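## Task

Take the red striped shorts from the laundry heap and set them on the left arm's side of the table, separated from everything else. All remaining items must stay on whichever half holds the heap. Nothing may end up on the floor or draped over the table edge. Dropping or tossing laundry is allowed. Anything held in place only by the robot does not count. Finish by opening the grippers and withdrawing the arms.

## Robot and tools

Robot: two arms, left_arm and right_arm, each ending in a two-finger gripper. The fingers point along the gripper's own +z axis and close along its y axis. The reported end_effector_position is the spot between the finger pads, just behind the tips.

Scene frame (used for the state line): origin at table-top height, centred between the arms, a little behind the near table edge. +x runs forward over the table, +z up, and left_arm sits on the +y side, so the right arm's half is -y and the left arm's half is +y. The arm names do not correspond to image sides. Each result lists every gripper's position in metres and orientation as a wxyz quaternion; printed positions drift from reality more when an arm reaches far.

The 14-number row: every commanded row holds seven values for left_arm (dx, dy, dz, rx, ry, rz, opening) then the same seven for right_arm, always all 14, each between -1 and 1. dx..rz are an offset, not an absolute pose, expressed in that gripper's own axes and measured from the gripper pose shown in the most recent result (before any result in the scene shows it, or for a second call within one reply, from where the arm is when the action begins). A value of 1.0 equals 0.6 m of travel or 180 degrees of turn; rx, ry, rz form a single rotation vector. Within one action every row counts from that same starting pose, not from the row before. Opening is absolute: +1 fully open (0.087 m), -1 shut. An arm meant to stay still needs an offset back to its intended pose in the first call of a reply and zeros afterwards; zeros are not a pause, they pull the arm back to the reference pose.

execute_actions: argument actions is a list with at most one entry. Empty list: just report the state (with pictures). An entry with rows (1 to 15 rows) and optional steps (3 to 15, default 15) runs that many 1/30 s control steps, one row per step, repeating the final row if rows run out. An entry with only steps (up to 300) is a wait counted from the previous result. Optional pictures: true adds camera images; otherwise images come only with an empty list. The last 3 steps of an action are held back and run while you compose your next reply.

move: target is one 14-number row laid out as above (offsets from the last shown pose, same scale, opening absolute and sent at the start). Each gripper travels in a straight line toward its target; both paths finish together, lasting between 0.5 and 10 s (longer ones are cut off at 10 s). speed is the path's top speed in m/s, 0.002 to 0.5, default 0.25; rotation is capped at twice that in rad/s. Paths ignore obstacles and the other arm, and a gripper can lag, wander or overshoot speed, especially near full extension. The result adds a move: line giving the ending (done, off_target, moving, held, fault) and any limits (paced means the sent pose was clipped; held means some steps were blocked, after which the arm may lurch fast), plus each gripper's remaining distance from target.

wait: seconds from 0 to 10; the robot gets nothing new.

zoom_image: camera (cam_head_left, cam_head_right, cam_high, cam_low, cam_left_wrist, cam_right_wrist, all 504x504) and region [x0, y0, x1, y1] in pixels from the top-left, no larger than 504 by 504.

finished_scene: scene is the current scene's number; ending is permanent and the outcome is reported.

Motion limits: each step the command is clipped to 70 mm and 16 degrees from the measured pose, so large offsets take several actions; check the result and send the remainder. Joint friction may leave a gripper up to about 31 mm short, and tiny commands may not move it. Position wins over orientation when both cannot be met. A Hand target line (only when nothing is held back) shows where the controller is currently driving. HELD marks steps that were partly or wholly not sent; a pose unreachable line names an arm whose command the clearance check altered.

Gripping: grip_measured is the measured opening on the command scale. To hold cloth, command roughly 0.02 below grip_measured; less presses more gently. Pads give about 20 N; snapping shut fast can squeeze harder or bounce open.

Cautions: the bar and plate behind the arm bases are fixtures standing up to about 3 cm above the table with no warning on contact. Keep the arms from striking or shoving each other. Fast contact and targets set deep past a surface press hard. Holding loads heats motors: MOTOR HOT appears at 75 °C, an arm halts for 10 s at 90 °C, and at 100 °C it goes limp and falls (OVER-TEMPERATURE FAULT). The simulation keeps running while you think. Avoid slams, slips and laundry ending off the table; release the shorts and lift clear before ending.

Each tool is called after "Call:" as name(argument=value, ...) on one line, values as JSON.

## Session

Call:
execute_actions(actions=[])

Scene clock: 0.00 s of 6000.00 s.
left_arm: end_effector_position=(+0.3816, +0.3584, +0.3327) grip_measured=+0.981 end_effector_quat_wxyz=(+0.693, -0.030, +0.720, +0.014) | right_arm: end_effector_position=(+0.3947, -0.2701, +0.3386) grip_measured=+1.000 end_effector_quat_wxyz=(+0.696, -0.006, +0.717, +0.040)
Joint positions: left_arm=[ 0.009  1.031  1.035 -0.017 -0.004 -0.016  0.087] | right_arm=[-0.009  1.033  1.045 -0.011 -0.005  0.008  0.087]
Joint velocities: left_arm=[ 0.017 -0.002 -0.007 -0.022 -0.022  0.007 -0.001] | right_arm=[-0.022 -0.017  0.007  0.037 -0.037 -0.051  0.   ]
Joint torques (N m, as the arm reports them, + toward a larger angle): no reading
Motor temperatures (°C, as the motors report them): left_arm=[27 29 30 28 28 27] | right_arm=[26 28 26 29 28 26]
Hand target (left_arm): +0.382, +0.358, +0.333; +0.693, -0.030, +0.720, +0.014
Hand target (right_arm): +0.395, -0.270, +0.339; +0.696, -0.006, +0.717, +0.040

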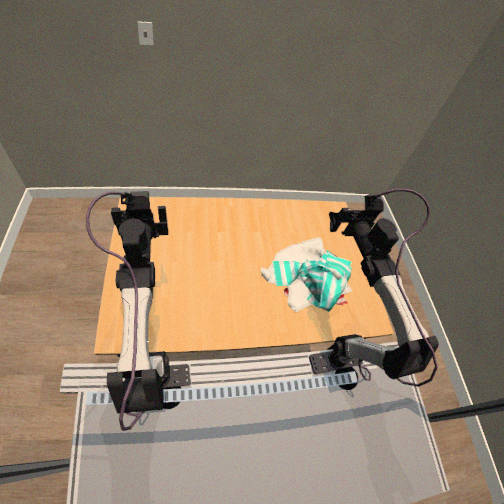

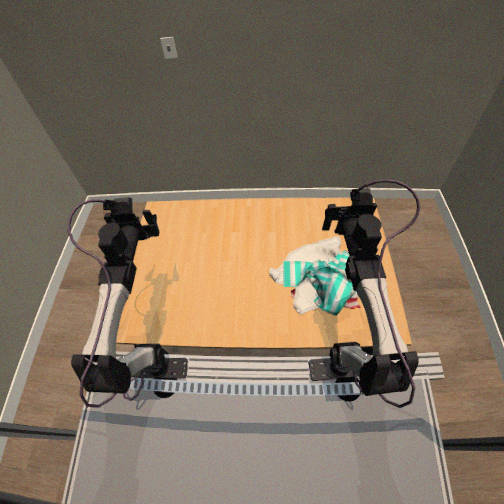

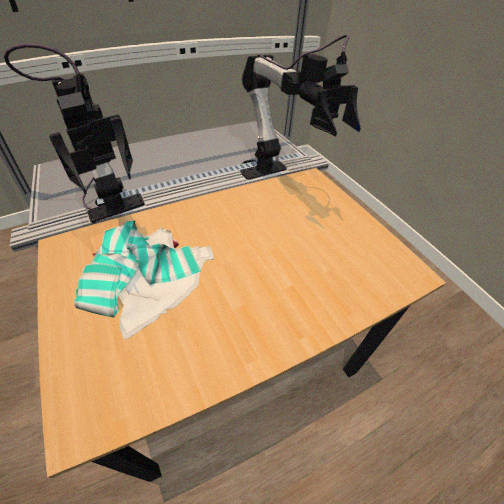

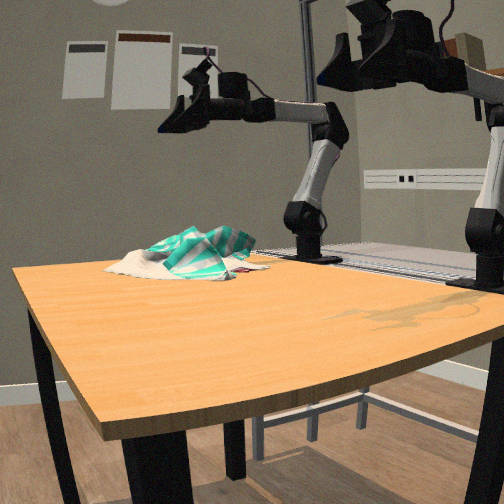

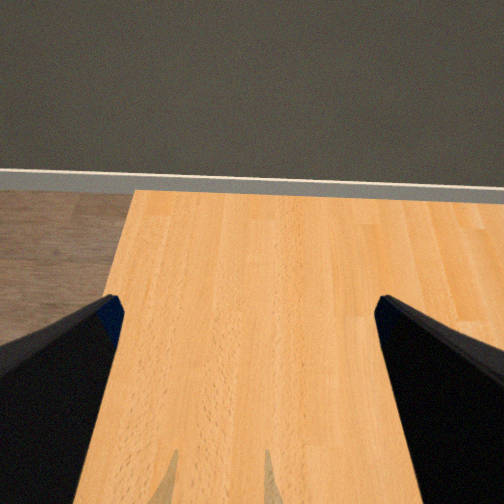

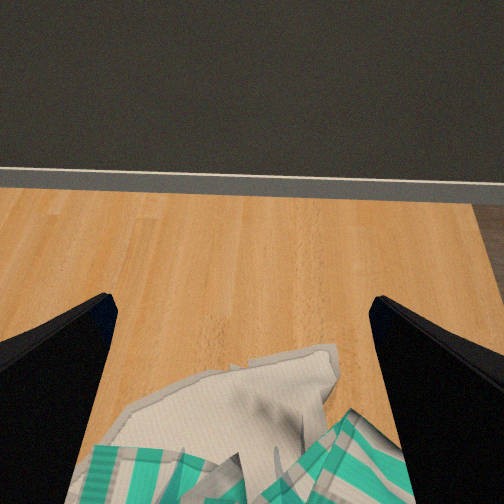

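Call:
move(target=[0,0,0,0,0,0,1,0.36,-0.13,-0.27,0,0.5,0,0.2], speed=0.4)

Call:
zoom_image(camera="cam_head_left", region=[250, 220, 410, 340])

Scene clock: 2.73 s of 6000.00 s.
left_arm: end_effector_position=(+0.3816, +0.3584, +0.3327) grip_measured=+0.981 end_effector_quat_wxyz=(+0.693, -0.030, +0.720, +0.014) | right_arm: end_effector_position=(+0.2424, -0.3478, +0.1306) grip_measured=+0.200 end_effector_quat_wxyz=(+0.011, -0.024, +0.999, +0.019)
Joint positions: left_arm=[ 0.009  1.031  1.035 -0.017 -0.004 -0.016  0.087] | right_arm=[-0.292  1.556  1.419 -1.381 -0.012 -0.269  0.052]
Joint velocities: left_arm=[-0.007  0.007 -0.017 -0.022 -0.007 -0.022 -0.   ] | right_arm=[-0.002 -0.002 -0.002  0.037  0.037  0.051  0.001]
Joint torques (N m, as the arm reports them, + toward a larger angle): left_arm=[-0.08 -3.    8.16  1.67 -0.02  0.05] | right_arm=[-0.48 -5.39  6.05  0.25 -0.03 -0.12]
Motor temperatures (°C, as the motors report them): left_arm=[27 29 30 29 28 27] | right_arm=[26 28 27 29 28 26]
Hand target (left_arm): +0.382, +0.358, +0.333; +0.693, -0.030, +0.720, +0.014
Hand target (right_arm): +0.232, -0.348, +0.127; -0.015, -0.027, +0.999, +0.022
Off the commanded pose (left_arm): 0.000 m, 0 deg.
Off the commanded pose (right_arm): 0.013 m, 3 deg.
Kept back: nothing.
move: off_target (right_arm)

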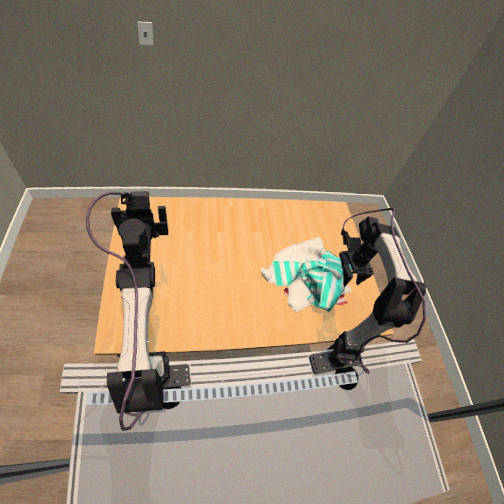

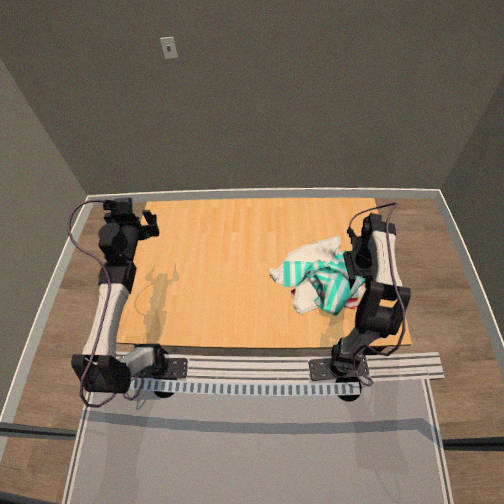

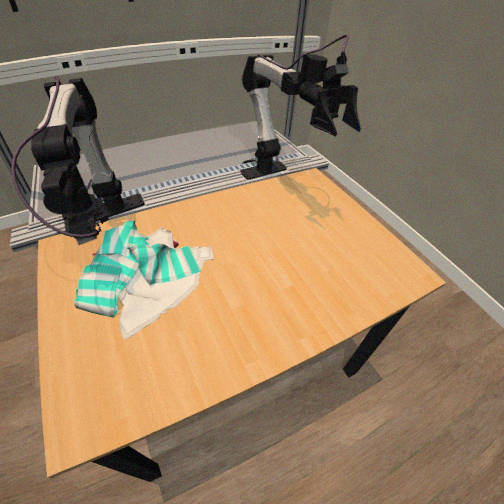

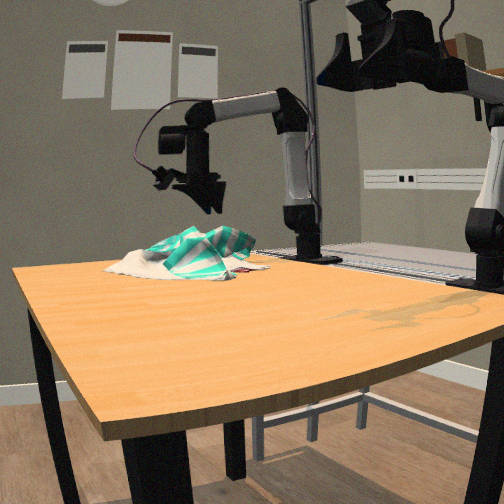

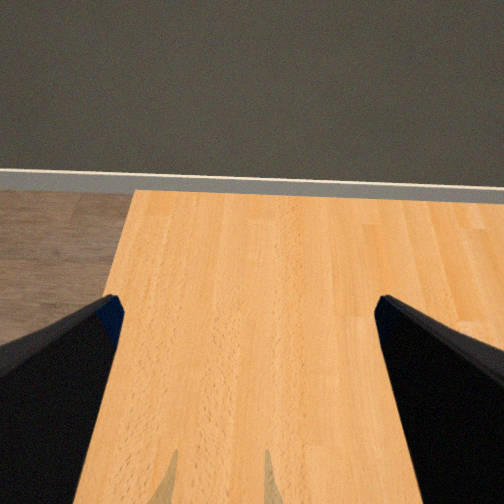

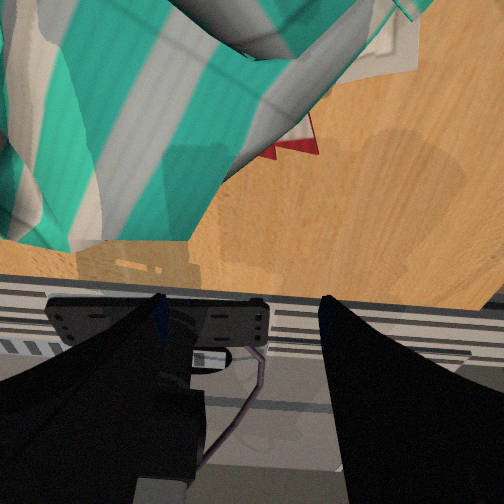

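Region (250, 220, 410, 340) of cam_head_left's 504x504 image, scaled by 3.150, with more detail than that image has; it fills the top 378 rows of this view, and the rest is white.

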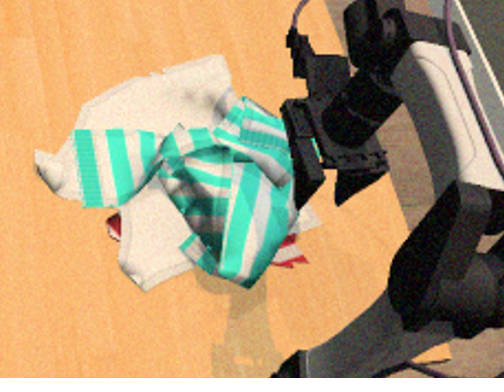

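Call:
move(target=[0,0,0,0,0,0,1,-0.005,-0.055,0.13,0,0,0,-0.25], speed=0.2)

Scene clock: 4.07 s of 6000.00 s.
left_arm: end_effector_position=(+0.3816, +0.3584, +0.3327) grip_measured=+0.981 end_effector_quat_wxyz=(+0.693, -0.030, +0.720, +0.014) | right_arm: end_effector_position=(+0.2544, -0.3788, +0.0597) grip_measured=-0.250 end_effector_quat_wxyz=(+0.021, -0.020, +0.999, +0.012)
Joint positions: left_arm=[ 0.009  1.031  1.035 -0.017 -0.004 -0.016  0.087] | right_arm=[-0.39   1.63   1.221 -1.088 -0.01  -0.361  0.033]
Joint velocities: left_arm=[-0.007 -0.002 -0.007  0.007  0.007 -0.051 -0.   ] | right_arm=[ 0.007 -0.012  0.007  0.022  0.051 -0.037  0.001]
Joint torques (N m, as the arm reports them, + toward a larger angle): left_arm=[-0.03 -3.08  7.91  1.69  0.    0.08] | right_arm=[-0.4  -6.06  5.86  0.56 -0.13 -0.11]
Motor temperatures (°C, as the motors report them): left_arm=[27 29 30 30 28 27] | right_arm=[26 28 27 29 28 26]
Hand target (left_arm): +0.382, +0.358, +0.333; +0.693, -0.030, +0.720, +0.014
Hand target (right_arm): +0.250, -0.378, +0.052; +0.012, -0.024, +0.999, +0.019
Off the commanded pose (left_arm): 0.000 m, 0 deg.
Off the commanded pose (right_arm): 0.010 m, 1 deg.
Kept back: nothing.
move: done

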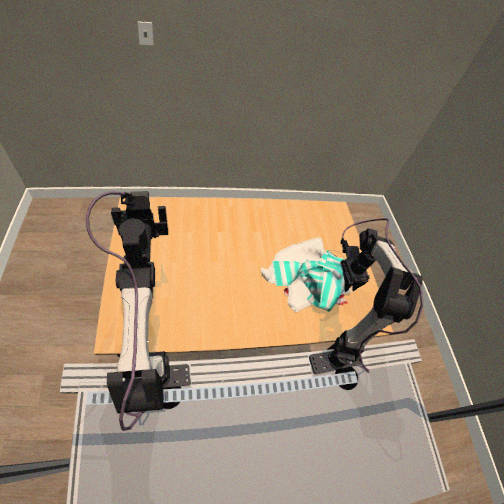

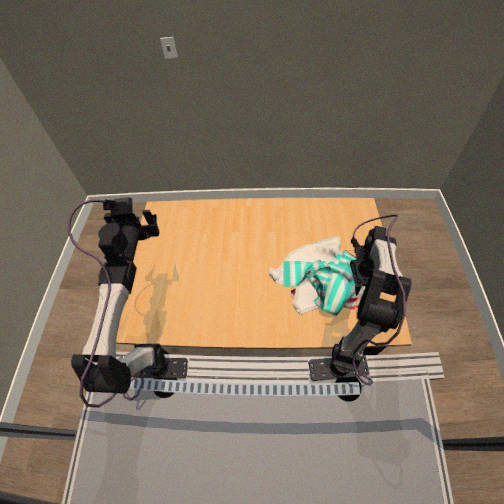

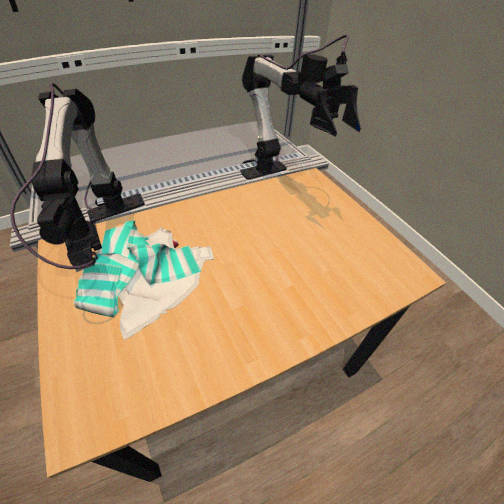

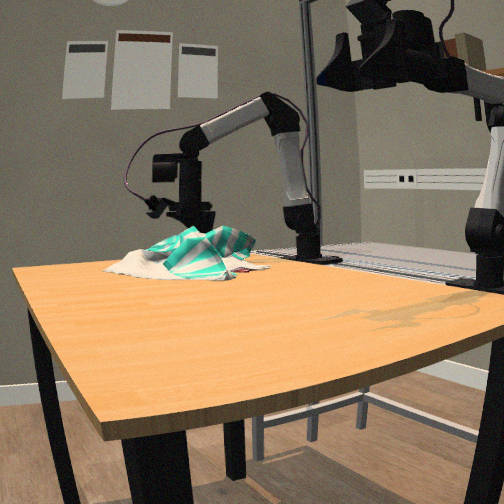

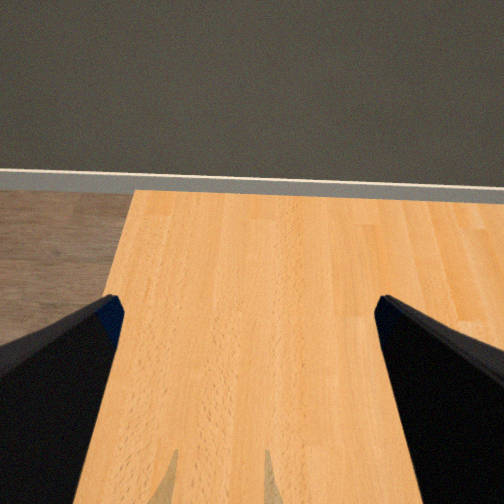

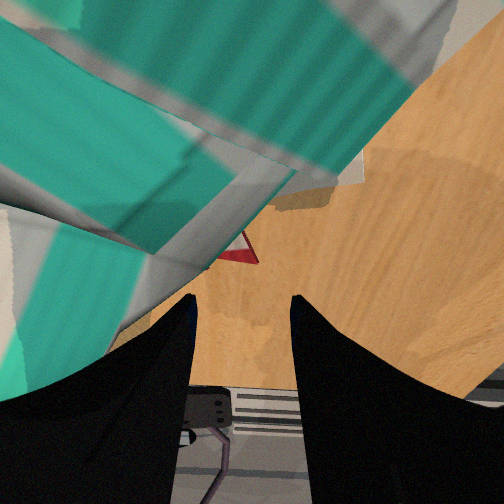

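Call:
move(target=[0,0,0,0,0,0,1,0.012,0,0.115,0,0,0,-0.25], speed=0.1)

Call:
move(target=[0,0,0,0,0,0,1,0,0,0.02,0,0,0,-1])

Call:
move(target=[0,0,0,0,0,0,1,0.03,-0.06,-0.2,0,0,0,-1], speed=0.15)

Scene clock: 5.27 s of 6000.00 s.
left_arm: end_effector_position=(+0.3816, +0.3584, +0.3327) grip_measured=+0.981 end_effector_quat_wxyz=(+0.693, -0.030, +0.720, +0.014) | right_arm: end_effector_position=(+0.2518, -0.3767, +0.0115) grip_measured=-0.250 end_effector_quat_wxyz=(+0.022, -0.021, +0.999, +0.012)
Joint positions: left_arm=[ 0.009  1.031  1.035 -0.017 -0.004 -0.016  0.087] | right_arm=[-0.39   1.673  1.069 -0.89  -0.01  -0.362  0.033]
Joint velocities: left_arm=[ 0.012  0.007 -0.017  0.022 -0.007 -0.022  0.   ] | right_arm=[ 0.007 -0.012 -0.002 -0.081 -0.007 -0.066 -0.   ]
Joint torques (N m, as the arm reports them, + toward a larger angle): left_arm=[ 0.   -2.95  8.14  1.68  0.01 -0.01] | right_arm=[-0.54 -4.41  3.13  1.22 -0.1  -0.05]
Motor temperatures (°C, as the motors report them): left_arm=[27 29 30 30 28 27] | right_arm=[26 29 27 29 28 26]
Hand target (left_arm): +0.382, +0.358, +0.333; +0.693, -0.030, +0.720, +0.014
Hand target (right_arm): +0.250, -0.377, -0.008; +0.020, -0.020, +1.000, +0.013
Off the commanded pose (left_arm): 0.000 m, 0 deg.
Off the commanded pose (right_arm): 0.021 m, 0 deg.
Kept back: nothing.
move: off_target (right_arm)

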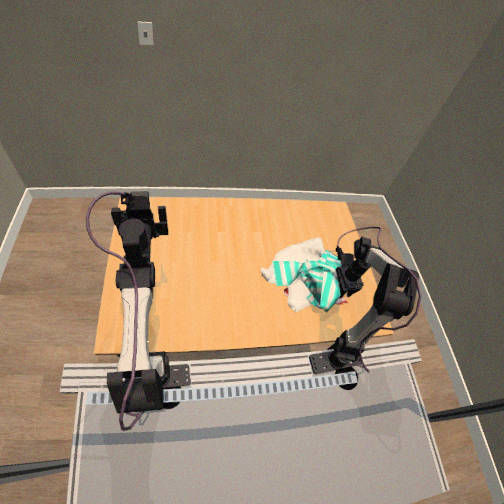

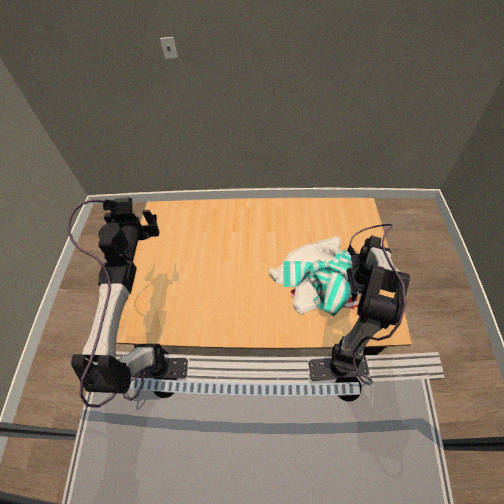

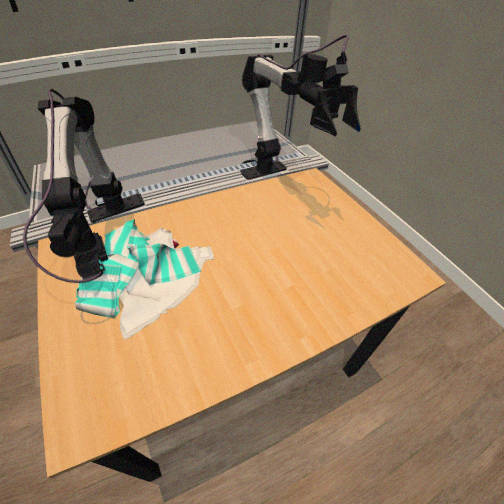

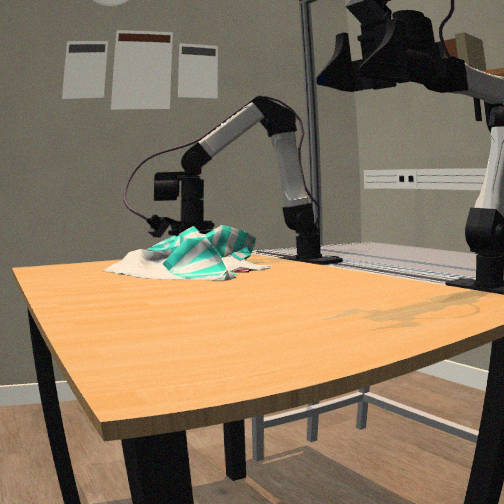

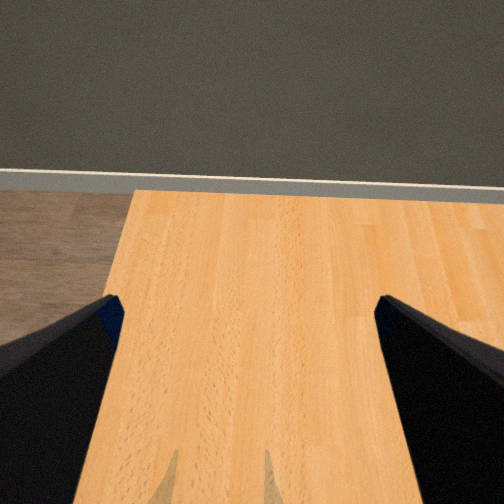

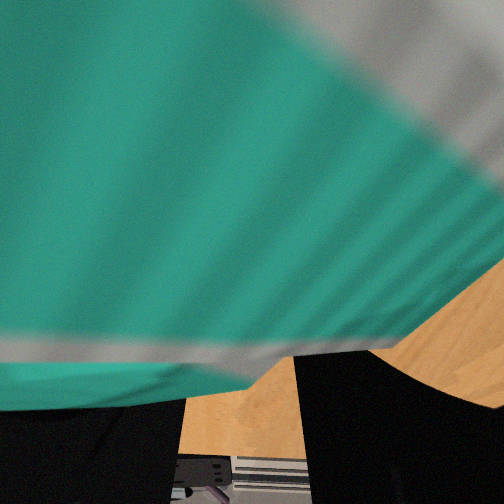

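Scene clock: 5.97 s of 6000.00 s.
left_arm: end_effector_position=(+0.3816, +0.3584, +0.3327) grip_measured=+0.981 end_effector_quat_wxyz=(+0.693, -0.030, +0.720, +0.014) | right_arm: end_effector_position=(+0.2513, -0.3764, +0.0126) grip_measured=-0.984 end_effector_quat_wxyz=(+0.022, -0.020, +0.999, +0.012)
Joint positions: left_arm=[ 0.009  1.031  1.035 -0.017 -0.004 -0.016  0.087] | right_arm=[-0.391  1.668  1.069 -0.894 -0.011 -0.361  0.001]
Joint velocities: left_arm=[-0.007 -0.007 -0.007 -0.022 -0.066  0.037  0.   ] | right_arm=[-0.002 -0.022  0.017  0.022 -0.037  0.007  0.002]
Joint torques (N m, as the arm reports them, + toward a larger angle): left_arm=[-0.03 -3.06  8.    1.68  0.02  0.04] | right_arm=[ 0.18 -4.98  5.03  0.96 -0.07  0.  ]
Motor temperatures (°C, as the motors report them): left_arm=[27 29 31 30 28 27] | right_arm=[26 29 27 29 28 26]
Hand target (left_arm): +0.382, +0.358, +0.333; +0.693, -0.030, +0.720, +0.014
Hand target (right_arm): +0.252, -0.376, +0.000; +0.022, -0.021, +0.999, +0.012
Off the commanded pose (left_arm): 0.000 m, 0 deg.
Off the commanded pose (right_arm): 0.013 m, 0 deg.
Kept back: nothing.
move: off_target (right_arm)

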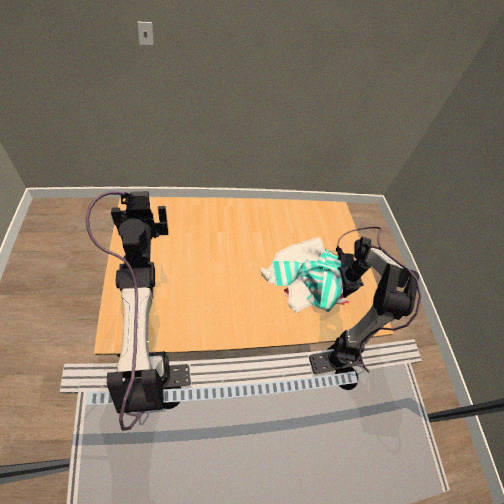

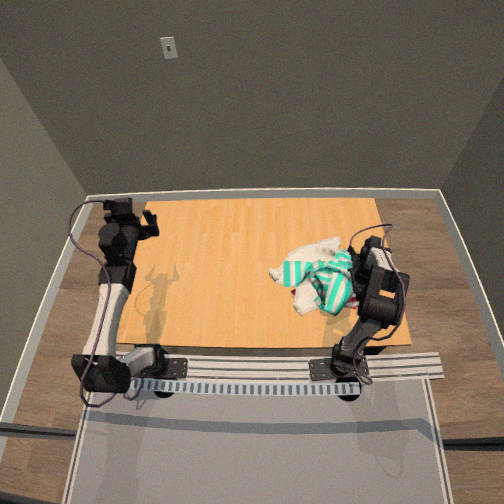

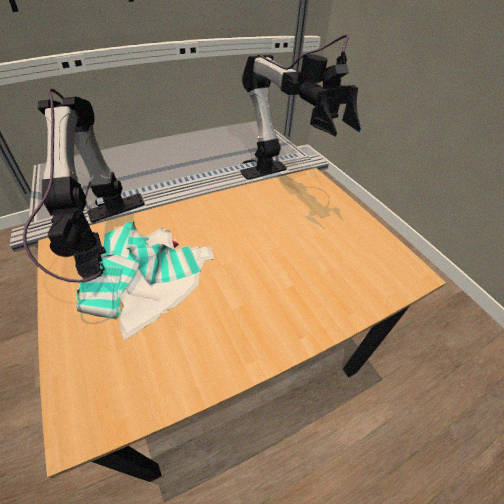

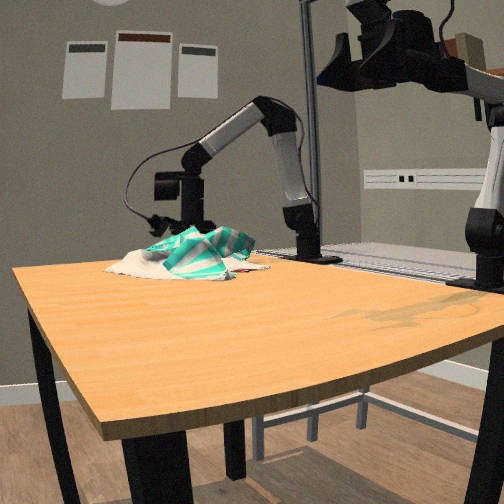

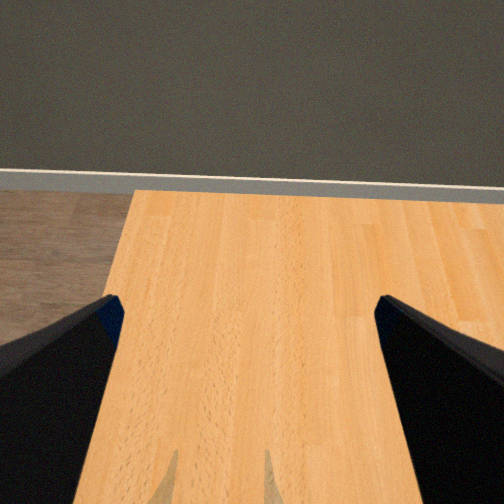

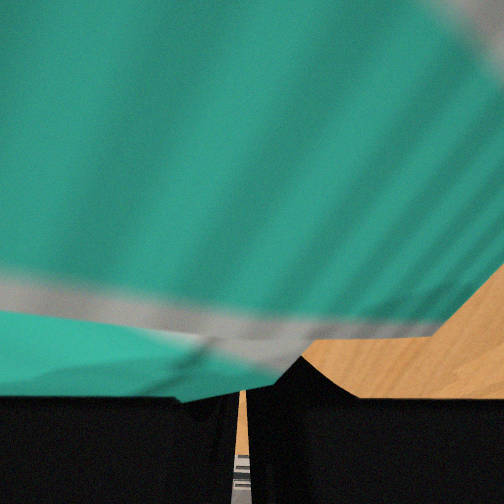

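Scene clock: 7.47 s of 6000.00 s.
left_arm: end_effector_position=(+0.3816, +0.3584, +0.3327) grip_measured=+0.981 end_effector_quat_wxyz=(+0.693, -0.030, +0.720, +0.014) | right_arm: end_effector_position=(+0.2330, -0.4158, +0.1241) grip_measured=-0.984 end_effector_quat_wxyz=(+0.023, -0.017, +1.000, +0.008)
Joint positions: left_arm=[ 0.009  1.031  1.035 -0.017 -0.004 -0.016  0.087] | right_arm=[-0.531  1.581  1.43  -1.34  -0.015 -0.495  0.001]
Joint velocities: left_arm=[-0.017 -0.007 -0.012 -0.007 -0.037  0.007 -0.001] | right_arm=[-0.012 -0.012 -0.002 -0.125  0.022 -0.037 -0.   ]
Joint torques (N m, as the arm reports them, + toward a larger angle): left_arm=[ 0.   -2.87  8.04  1.68 -0.02  0.04] | right_arm=[-0.43 -7.47  9.08  0.29 -0.14 -0.12]
Motor temperatures (°C, as the motors report them): left_arm=[27 29 31 30 28 27] | right_arm=[26 29 27 29 28 26]
Hand target (left_arm): +0.382, +0.358, +0.333; +0.693, -0.030, +0.720, +0.014
Hand target (right_arm): +0.229, -0.415, +0.131; +0.023, -0.020, +0.999, +0.012
Off the commanded pose (left_arm): 0.000 m, 0 deg.
Off the commanded pose (right_arm): 0.007 m, 1 deg.
Kept back: nothing.
move: done

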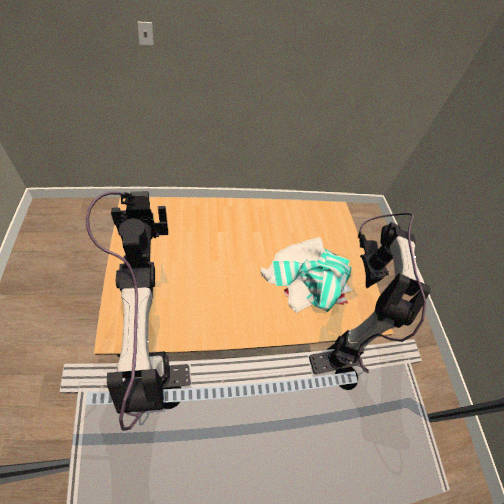

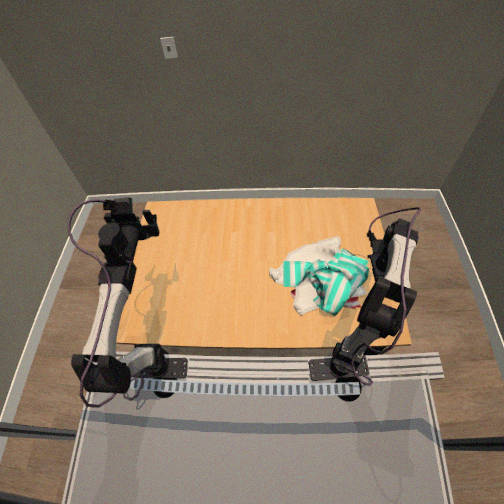

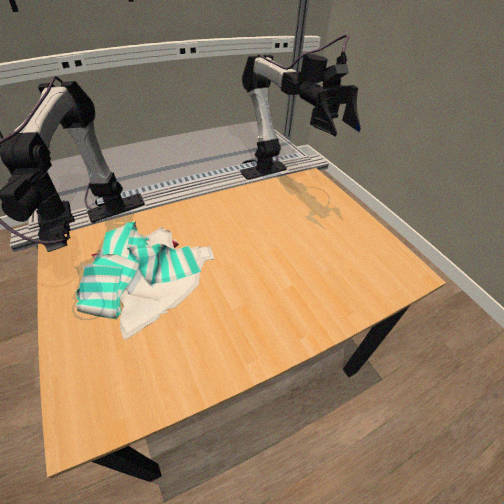

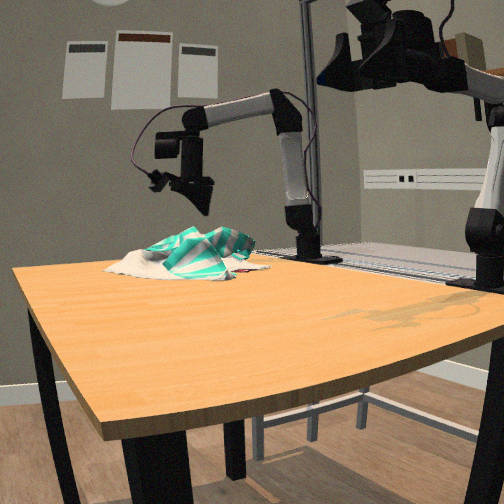

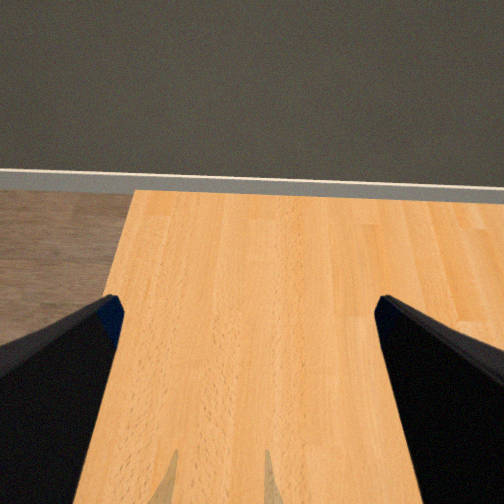

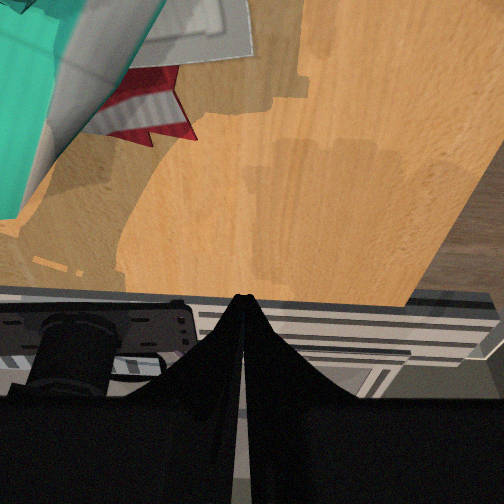

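Call:
move(target=[0,0,0,0,0,0,1,-0.015,0.07,0.125,0,0,0.45,-0.2], speed=0.4)

Scene clock: 10.17 s of 6000.00 s.
left_arm: end_effector_position=(+0.3816, +0.3584, +0.3327) grip_measured=+0.981 end_effector_quat_wxyz=(+0.693, -0.030, +0.720, +0.014) | right_arm: end_effector_position=(+0.2490, -0.3757, +0.0527) grip_measured=-0.200 end_effector_quat_wxyz=(+0.013, +0.630, +0.776, +0.020)
Joint positions: left_arm=[ 0.009  1.031  1.035 -0.017 -0.004 -0.016  0.087] | right_arm=[-0.57   1.556  1.11  -1.044 -0.017  0.863  0.035]
Joint velocities: left_arm=[-0.007 -0.012  0.002  0.037 -0.022  0.007 -0.001] | right_arm=[-0.007  0.007 -0.007 -0.037  0.022 -0.007 -0.   ]
Joint torques (N m, as the arm reports them, + toward a larger angle): left_arm=[-0.05 -3.05  8.04  1.68 -0.01  0.01] | right_arm=[-0.09 -7.45  5.31  0.54 -0.01  0.14]
Motor temperatures (°C, as the motors report them): left_arm=[27 29 31 31 28 27] | right_arm=[26 29 28 29 28 26]
Hand target (left_arm): +0.382, +0.358, +0.333; +0.693, -0.030, +0.720, +0.014
Hand target (right_arm): +0.245, -0.373, +0.050; +0.012, +0.636, +0.771, +0.021
Off the commanded pose (left_arm): 0.000 m, 0 deg.
Off the commanded pose (right_arm): 0.007 m, 1 deg.
Kept back: nothing.
move: done

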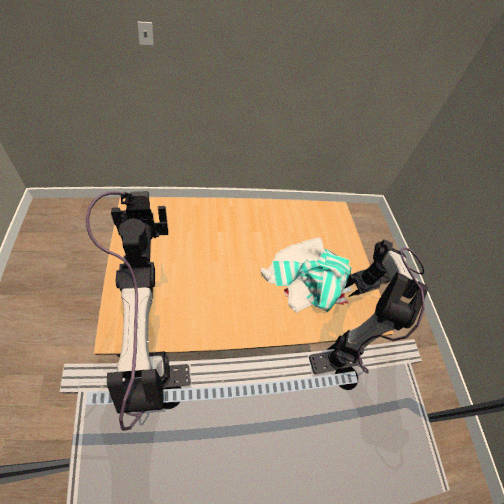

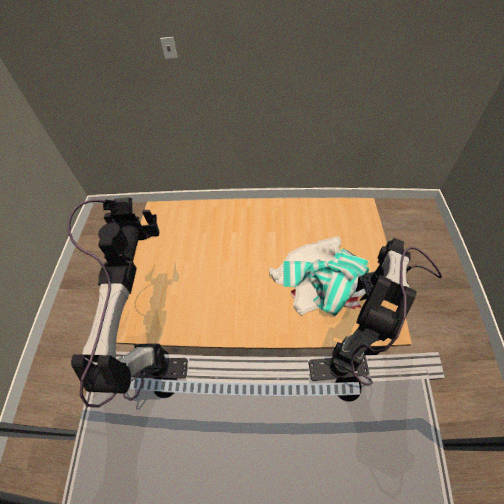

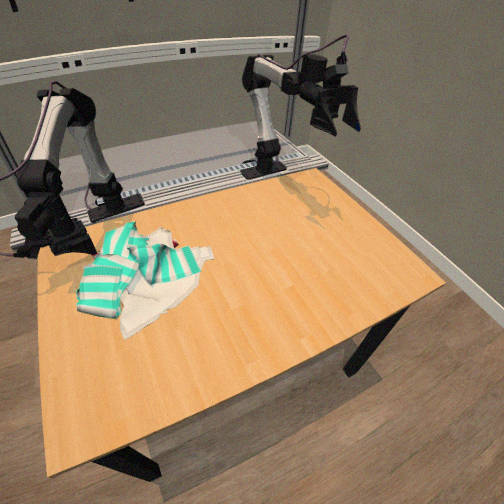

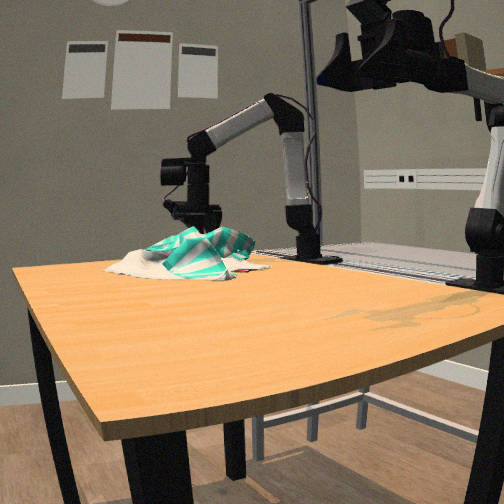

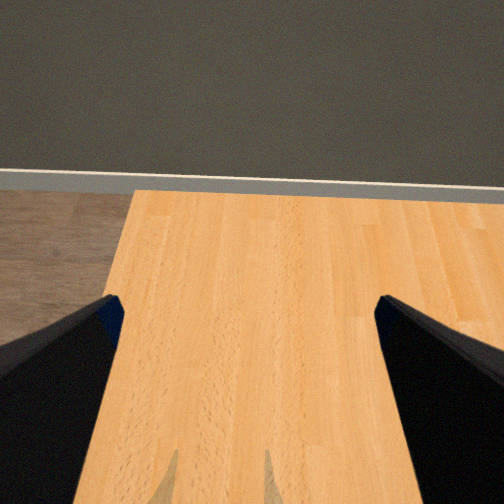

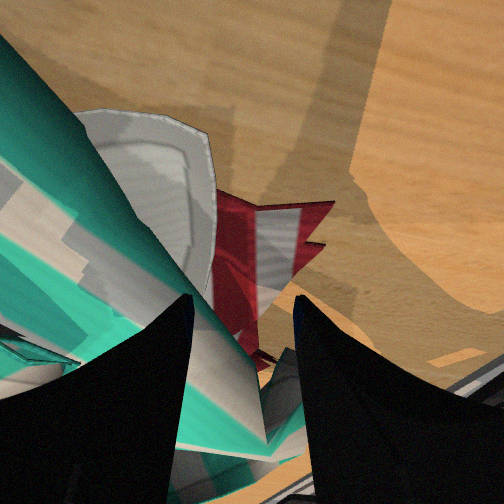

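Call:
move(target=[0,0,0,0,0,0,1,0,-0.04,0.03,0,0,0,-0.2], speed=0.1)

Call:
move(target=[0,0,0,0,0,0,1,0,0,0.075,0,0,0,-0.2], speed=0.1)

Scene clock: 11.30 s of 6000.00 s.
left_arm: end_effector_position=(+0.3816, +0.3584, +0.3327) grip_measured=+0.981 end_effector_quat_wxyz=(+0.693, -0.030, +0.720, +0.014) | right_arm: end_effector_position=(+0.2321, -0.3825, +0.0360) grip_measured=-0.200 end_effector_quat_wxyz=(+0.014, +0.632, +0.775, +0.018)
Joint positions: left_arm=[ 0.009  1.031  1.035 -0.017 -0.004 -0.016  0.087] | right_arm=[-0.623  1.53   1.016 -0.975 -0.017  0.815  0.035]
Joint velocities: left_arm=[ 0.002 -0.002  0.002 -0.007  0.007  0.022 -0.002] | right_arm=[-0.007 -0.022  0.007  0.037  0.066  0.022 -0.001]
Joint torques (N m, as the arm reports them, + toward a larger angle): left_arm=[-0.19 -2.92  8.07  1.65 -0.02  0.04] | right_arm=[-0.52 -7.1   5.3   0.5  -0.04 -0.09]
Motor temperatures (°C, as the motors report them): left_arm=[27 29 31 31 28 27] | right_arm=[26 30 28 29 28 26]
Hand target (left_arm): +0.382, +0.358, +0.333; +0.693, -0.030, +0.720, +0.014
Hand target (right_arm): +0.227, -0.381, +0.033; +0.013, +0.630, +0.776, +0.020
Off the commanded pose (left_arm): 0.000 m, 0 deg.
Off the commanded pose (right_arm): 0.007 m, 0 deg.
Kept back: nothing.
move: done

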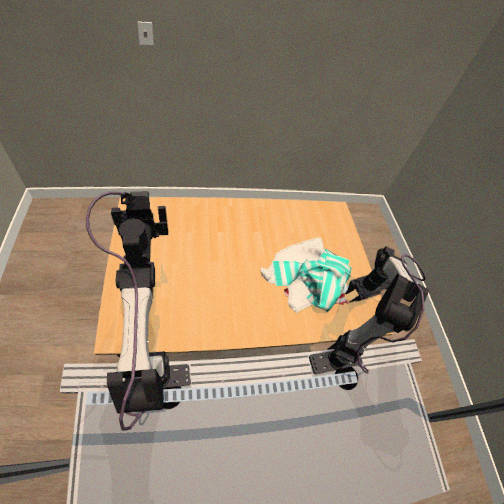

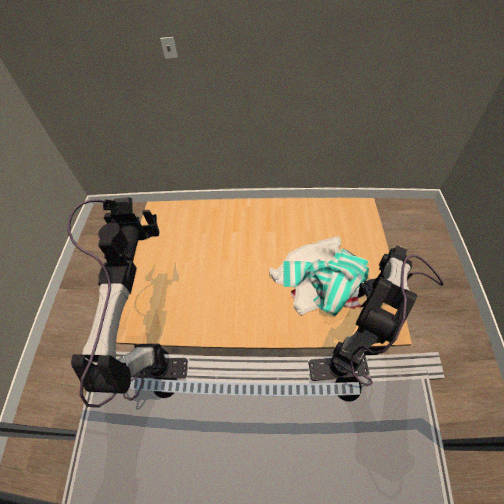

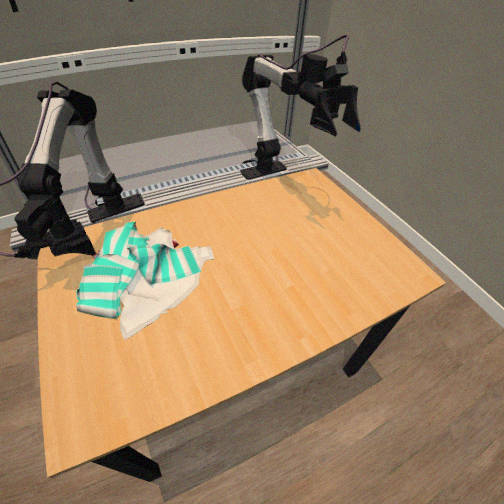

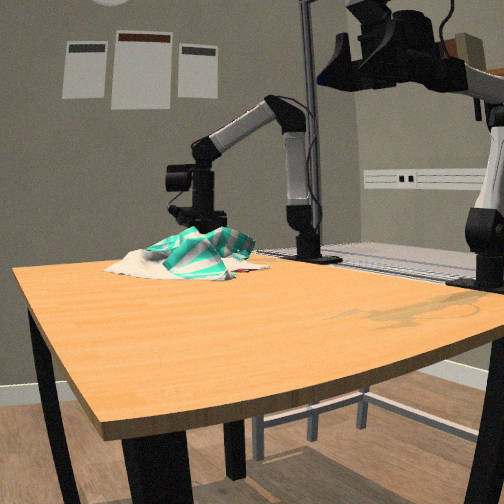

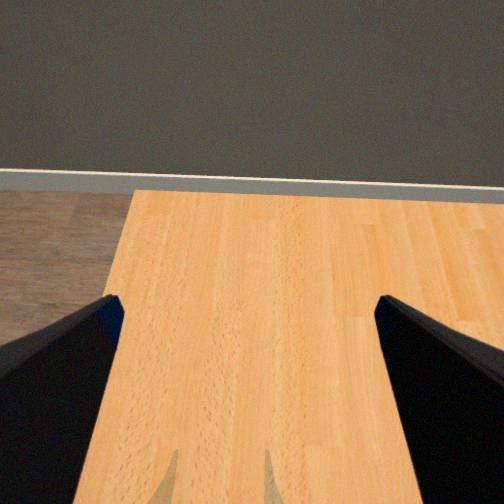

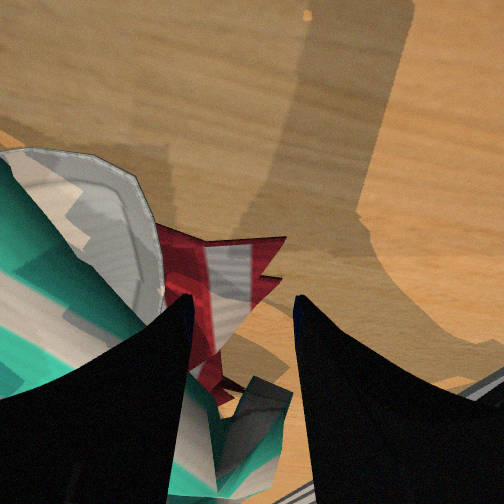

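Scene clock: 12.00 s of 6000.00 s.
left_arm: end_effector_position=(+0.3816, +0.3584, +0.3327) grip_measured=+0.981 end_effector_quat_wxyz=(+0.693, -0.030, +0.720, +0.014) | right_arm: end_effector_position=(+0.2343, -0.3832, +0.0110) grip_measured=-0.200 end_effector_quat_wxyz=(+0.016, +0.632, +0.775, +0.019)
Joint positions: left_arm=[ 0.009  1.031  1.035 -0.017 -0.004 -0.016  0.087] | right_arm=[-0.623  1.572  0.953 -0.867 -0.018  0.815  0.035]
Joint velocities: left_arm=[ 0.002  0.007  0.002  0.051  0.051 -0.081 -0.   ] | right_arm=[-0.007 -0.002 -0.007  0.007 -0.125  0.037  0.001]
Joint torques (N m, as the arm reports them, + toward a larger angle): left_arm=[-0.02 -2.93  8.08  1.67 -0.02  0.05] | right_arm=[ 0.39 -3.21  3.36  1.17  0.    0.01]
Motor temperatures (°C, as the motors report them): left_arm=[27 29 31 31 28 27] | right_arm=[26 30 28 29 28 26]
Hand target (left_arm): +0.382, +0.358, +0.333; +0.693, -0.030, +0.720, +0.014
Hand target (right_arm): +0.233, -0.382, -0.007; +0.013, +0.632, +0.775, +0.018
Off the commanded pose (left_arm): 0.000 m, 0 deg.
Off the commanded pose (right_arm): 0.020 m, 0 deg.
Kept back: nothing.
move: off_target (right_arm)

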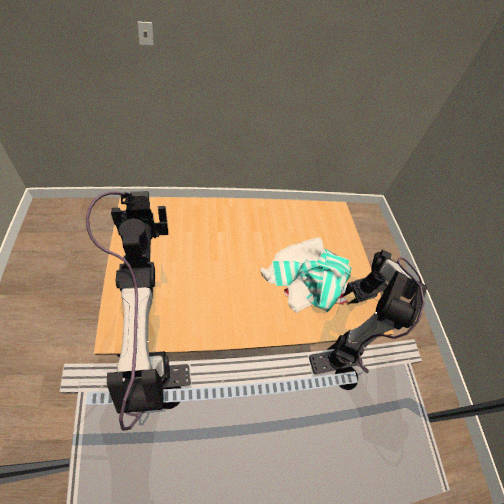

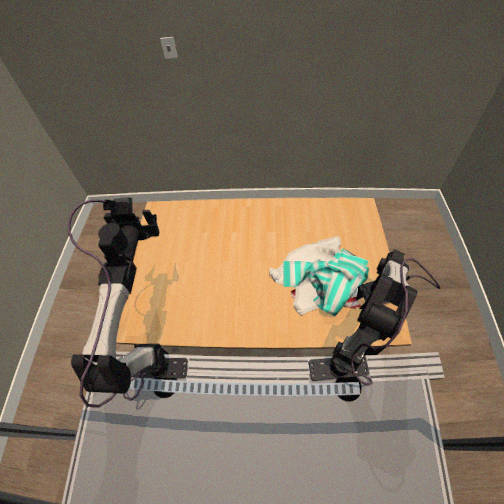

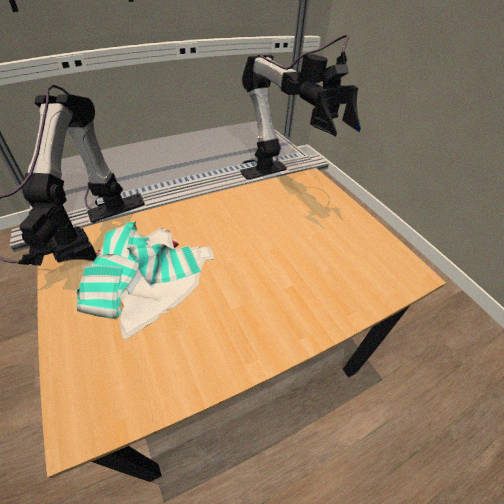

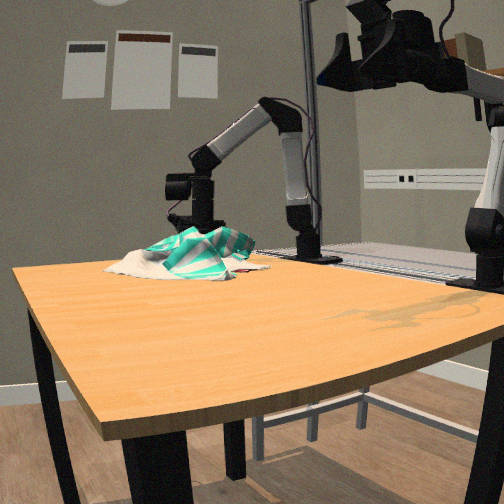

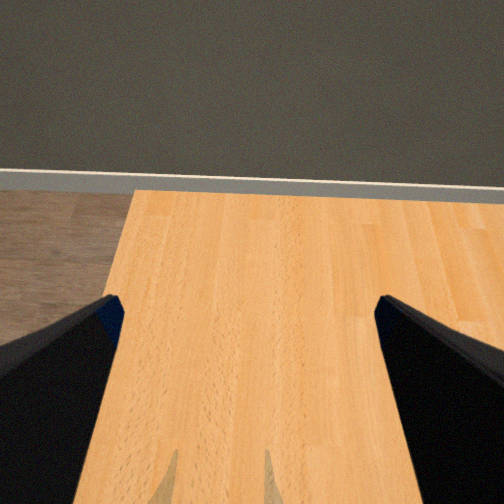

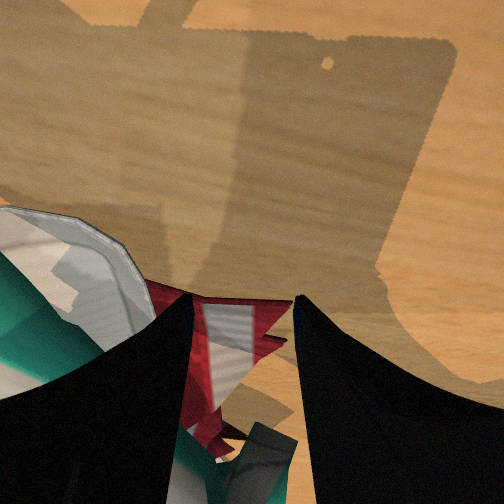

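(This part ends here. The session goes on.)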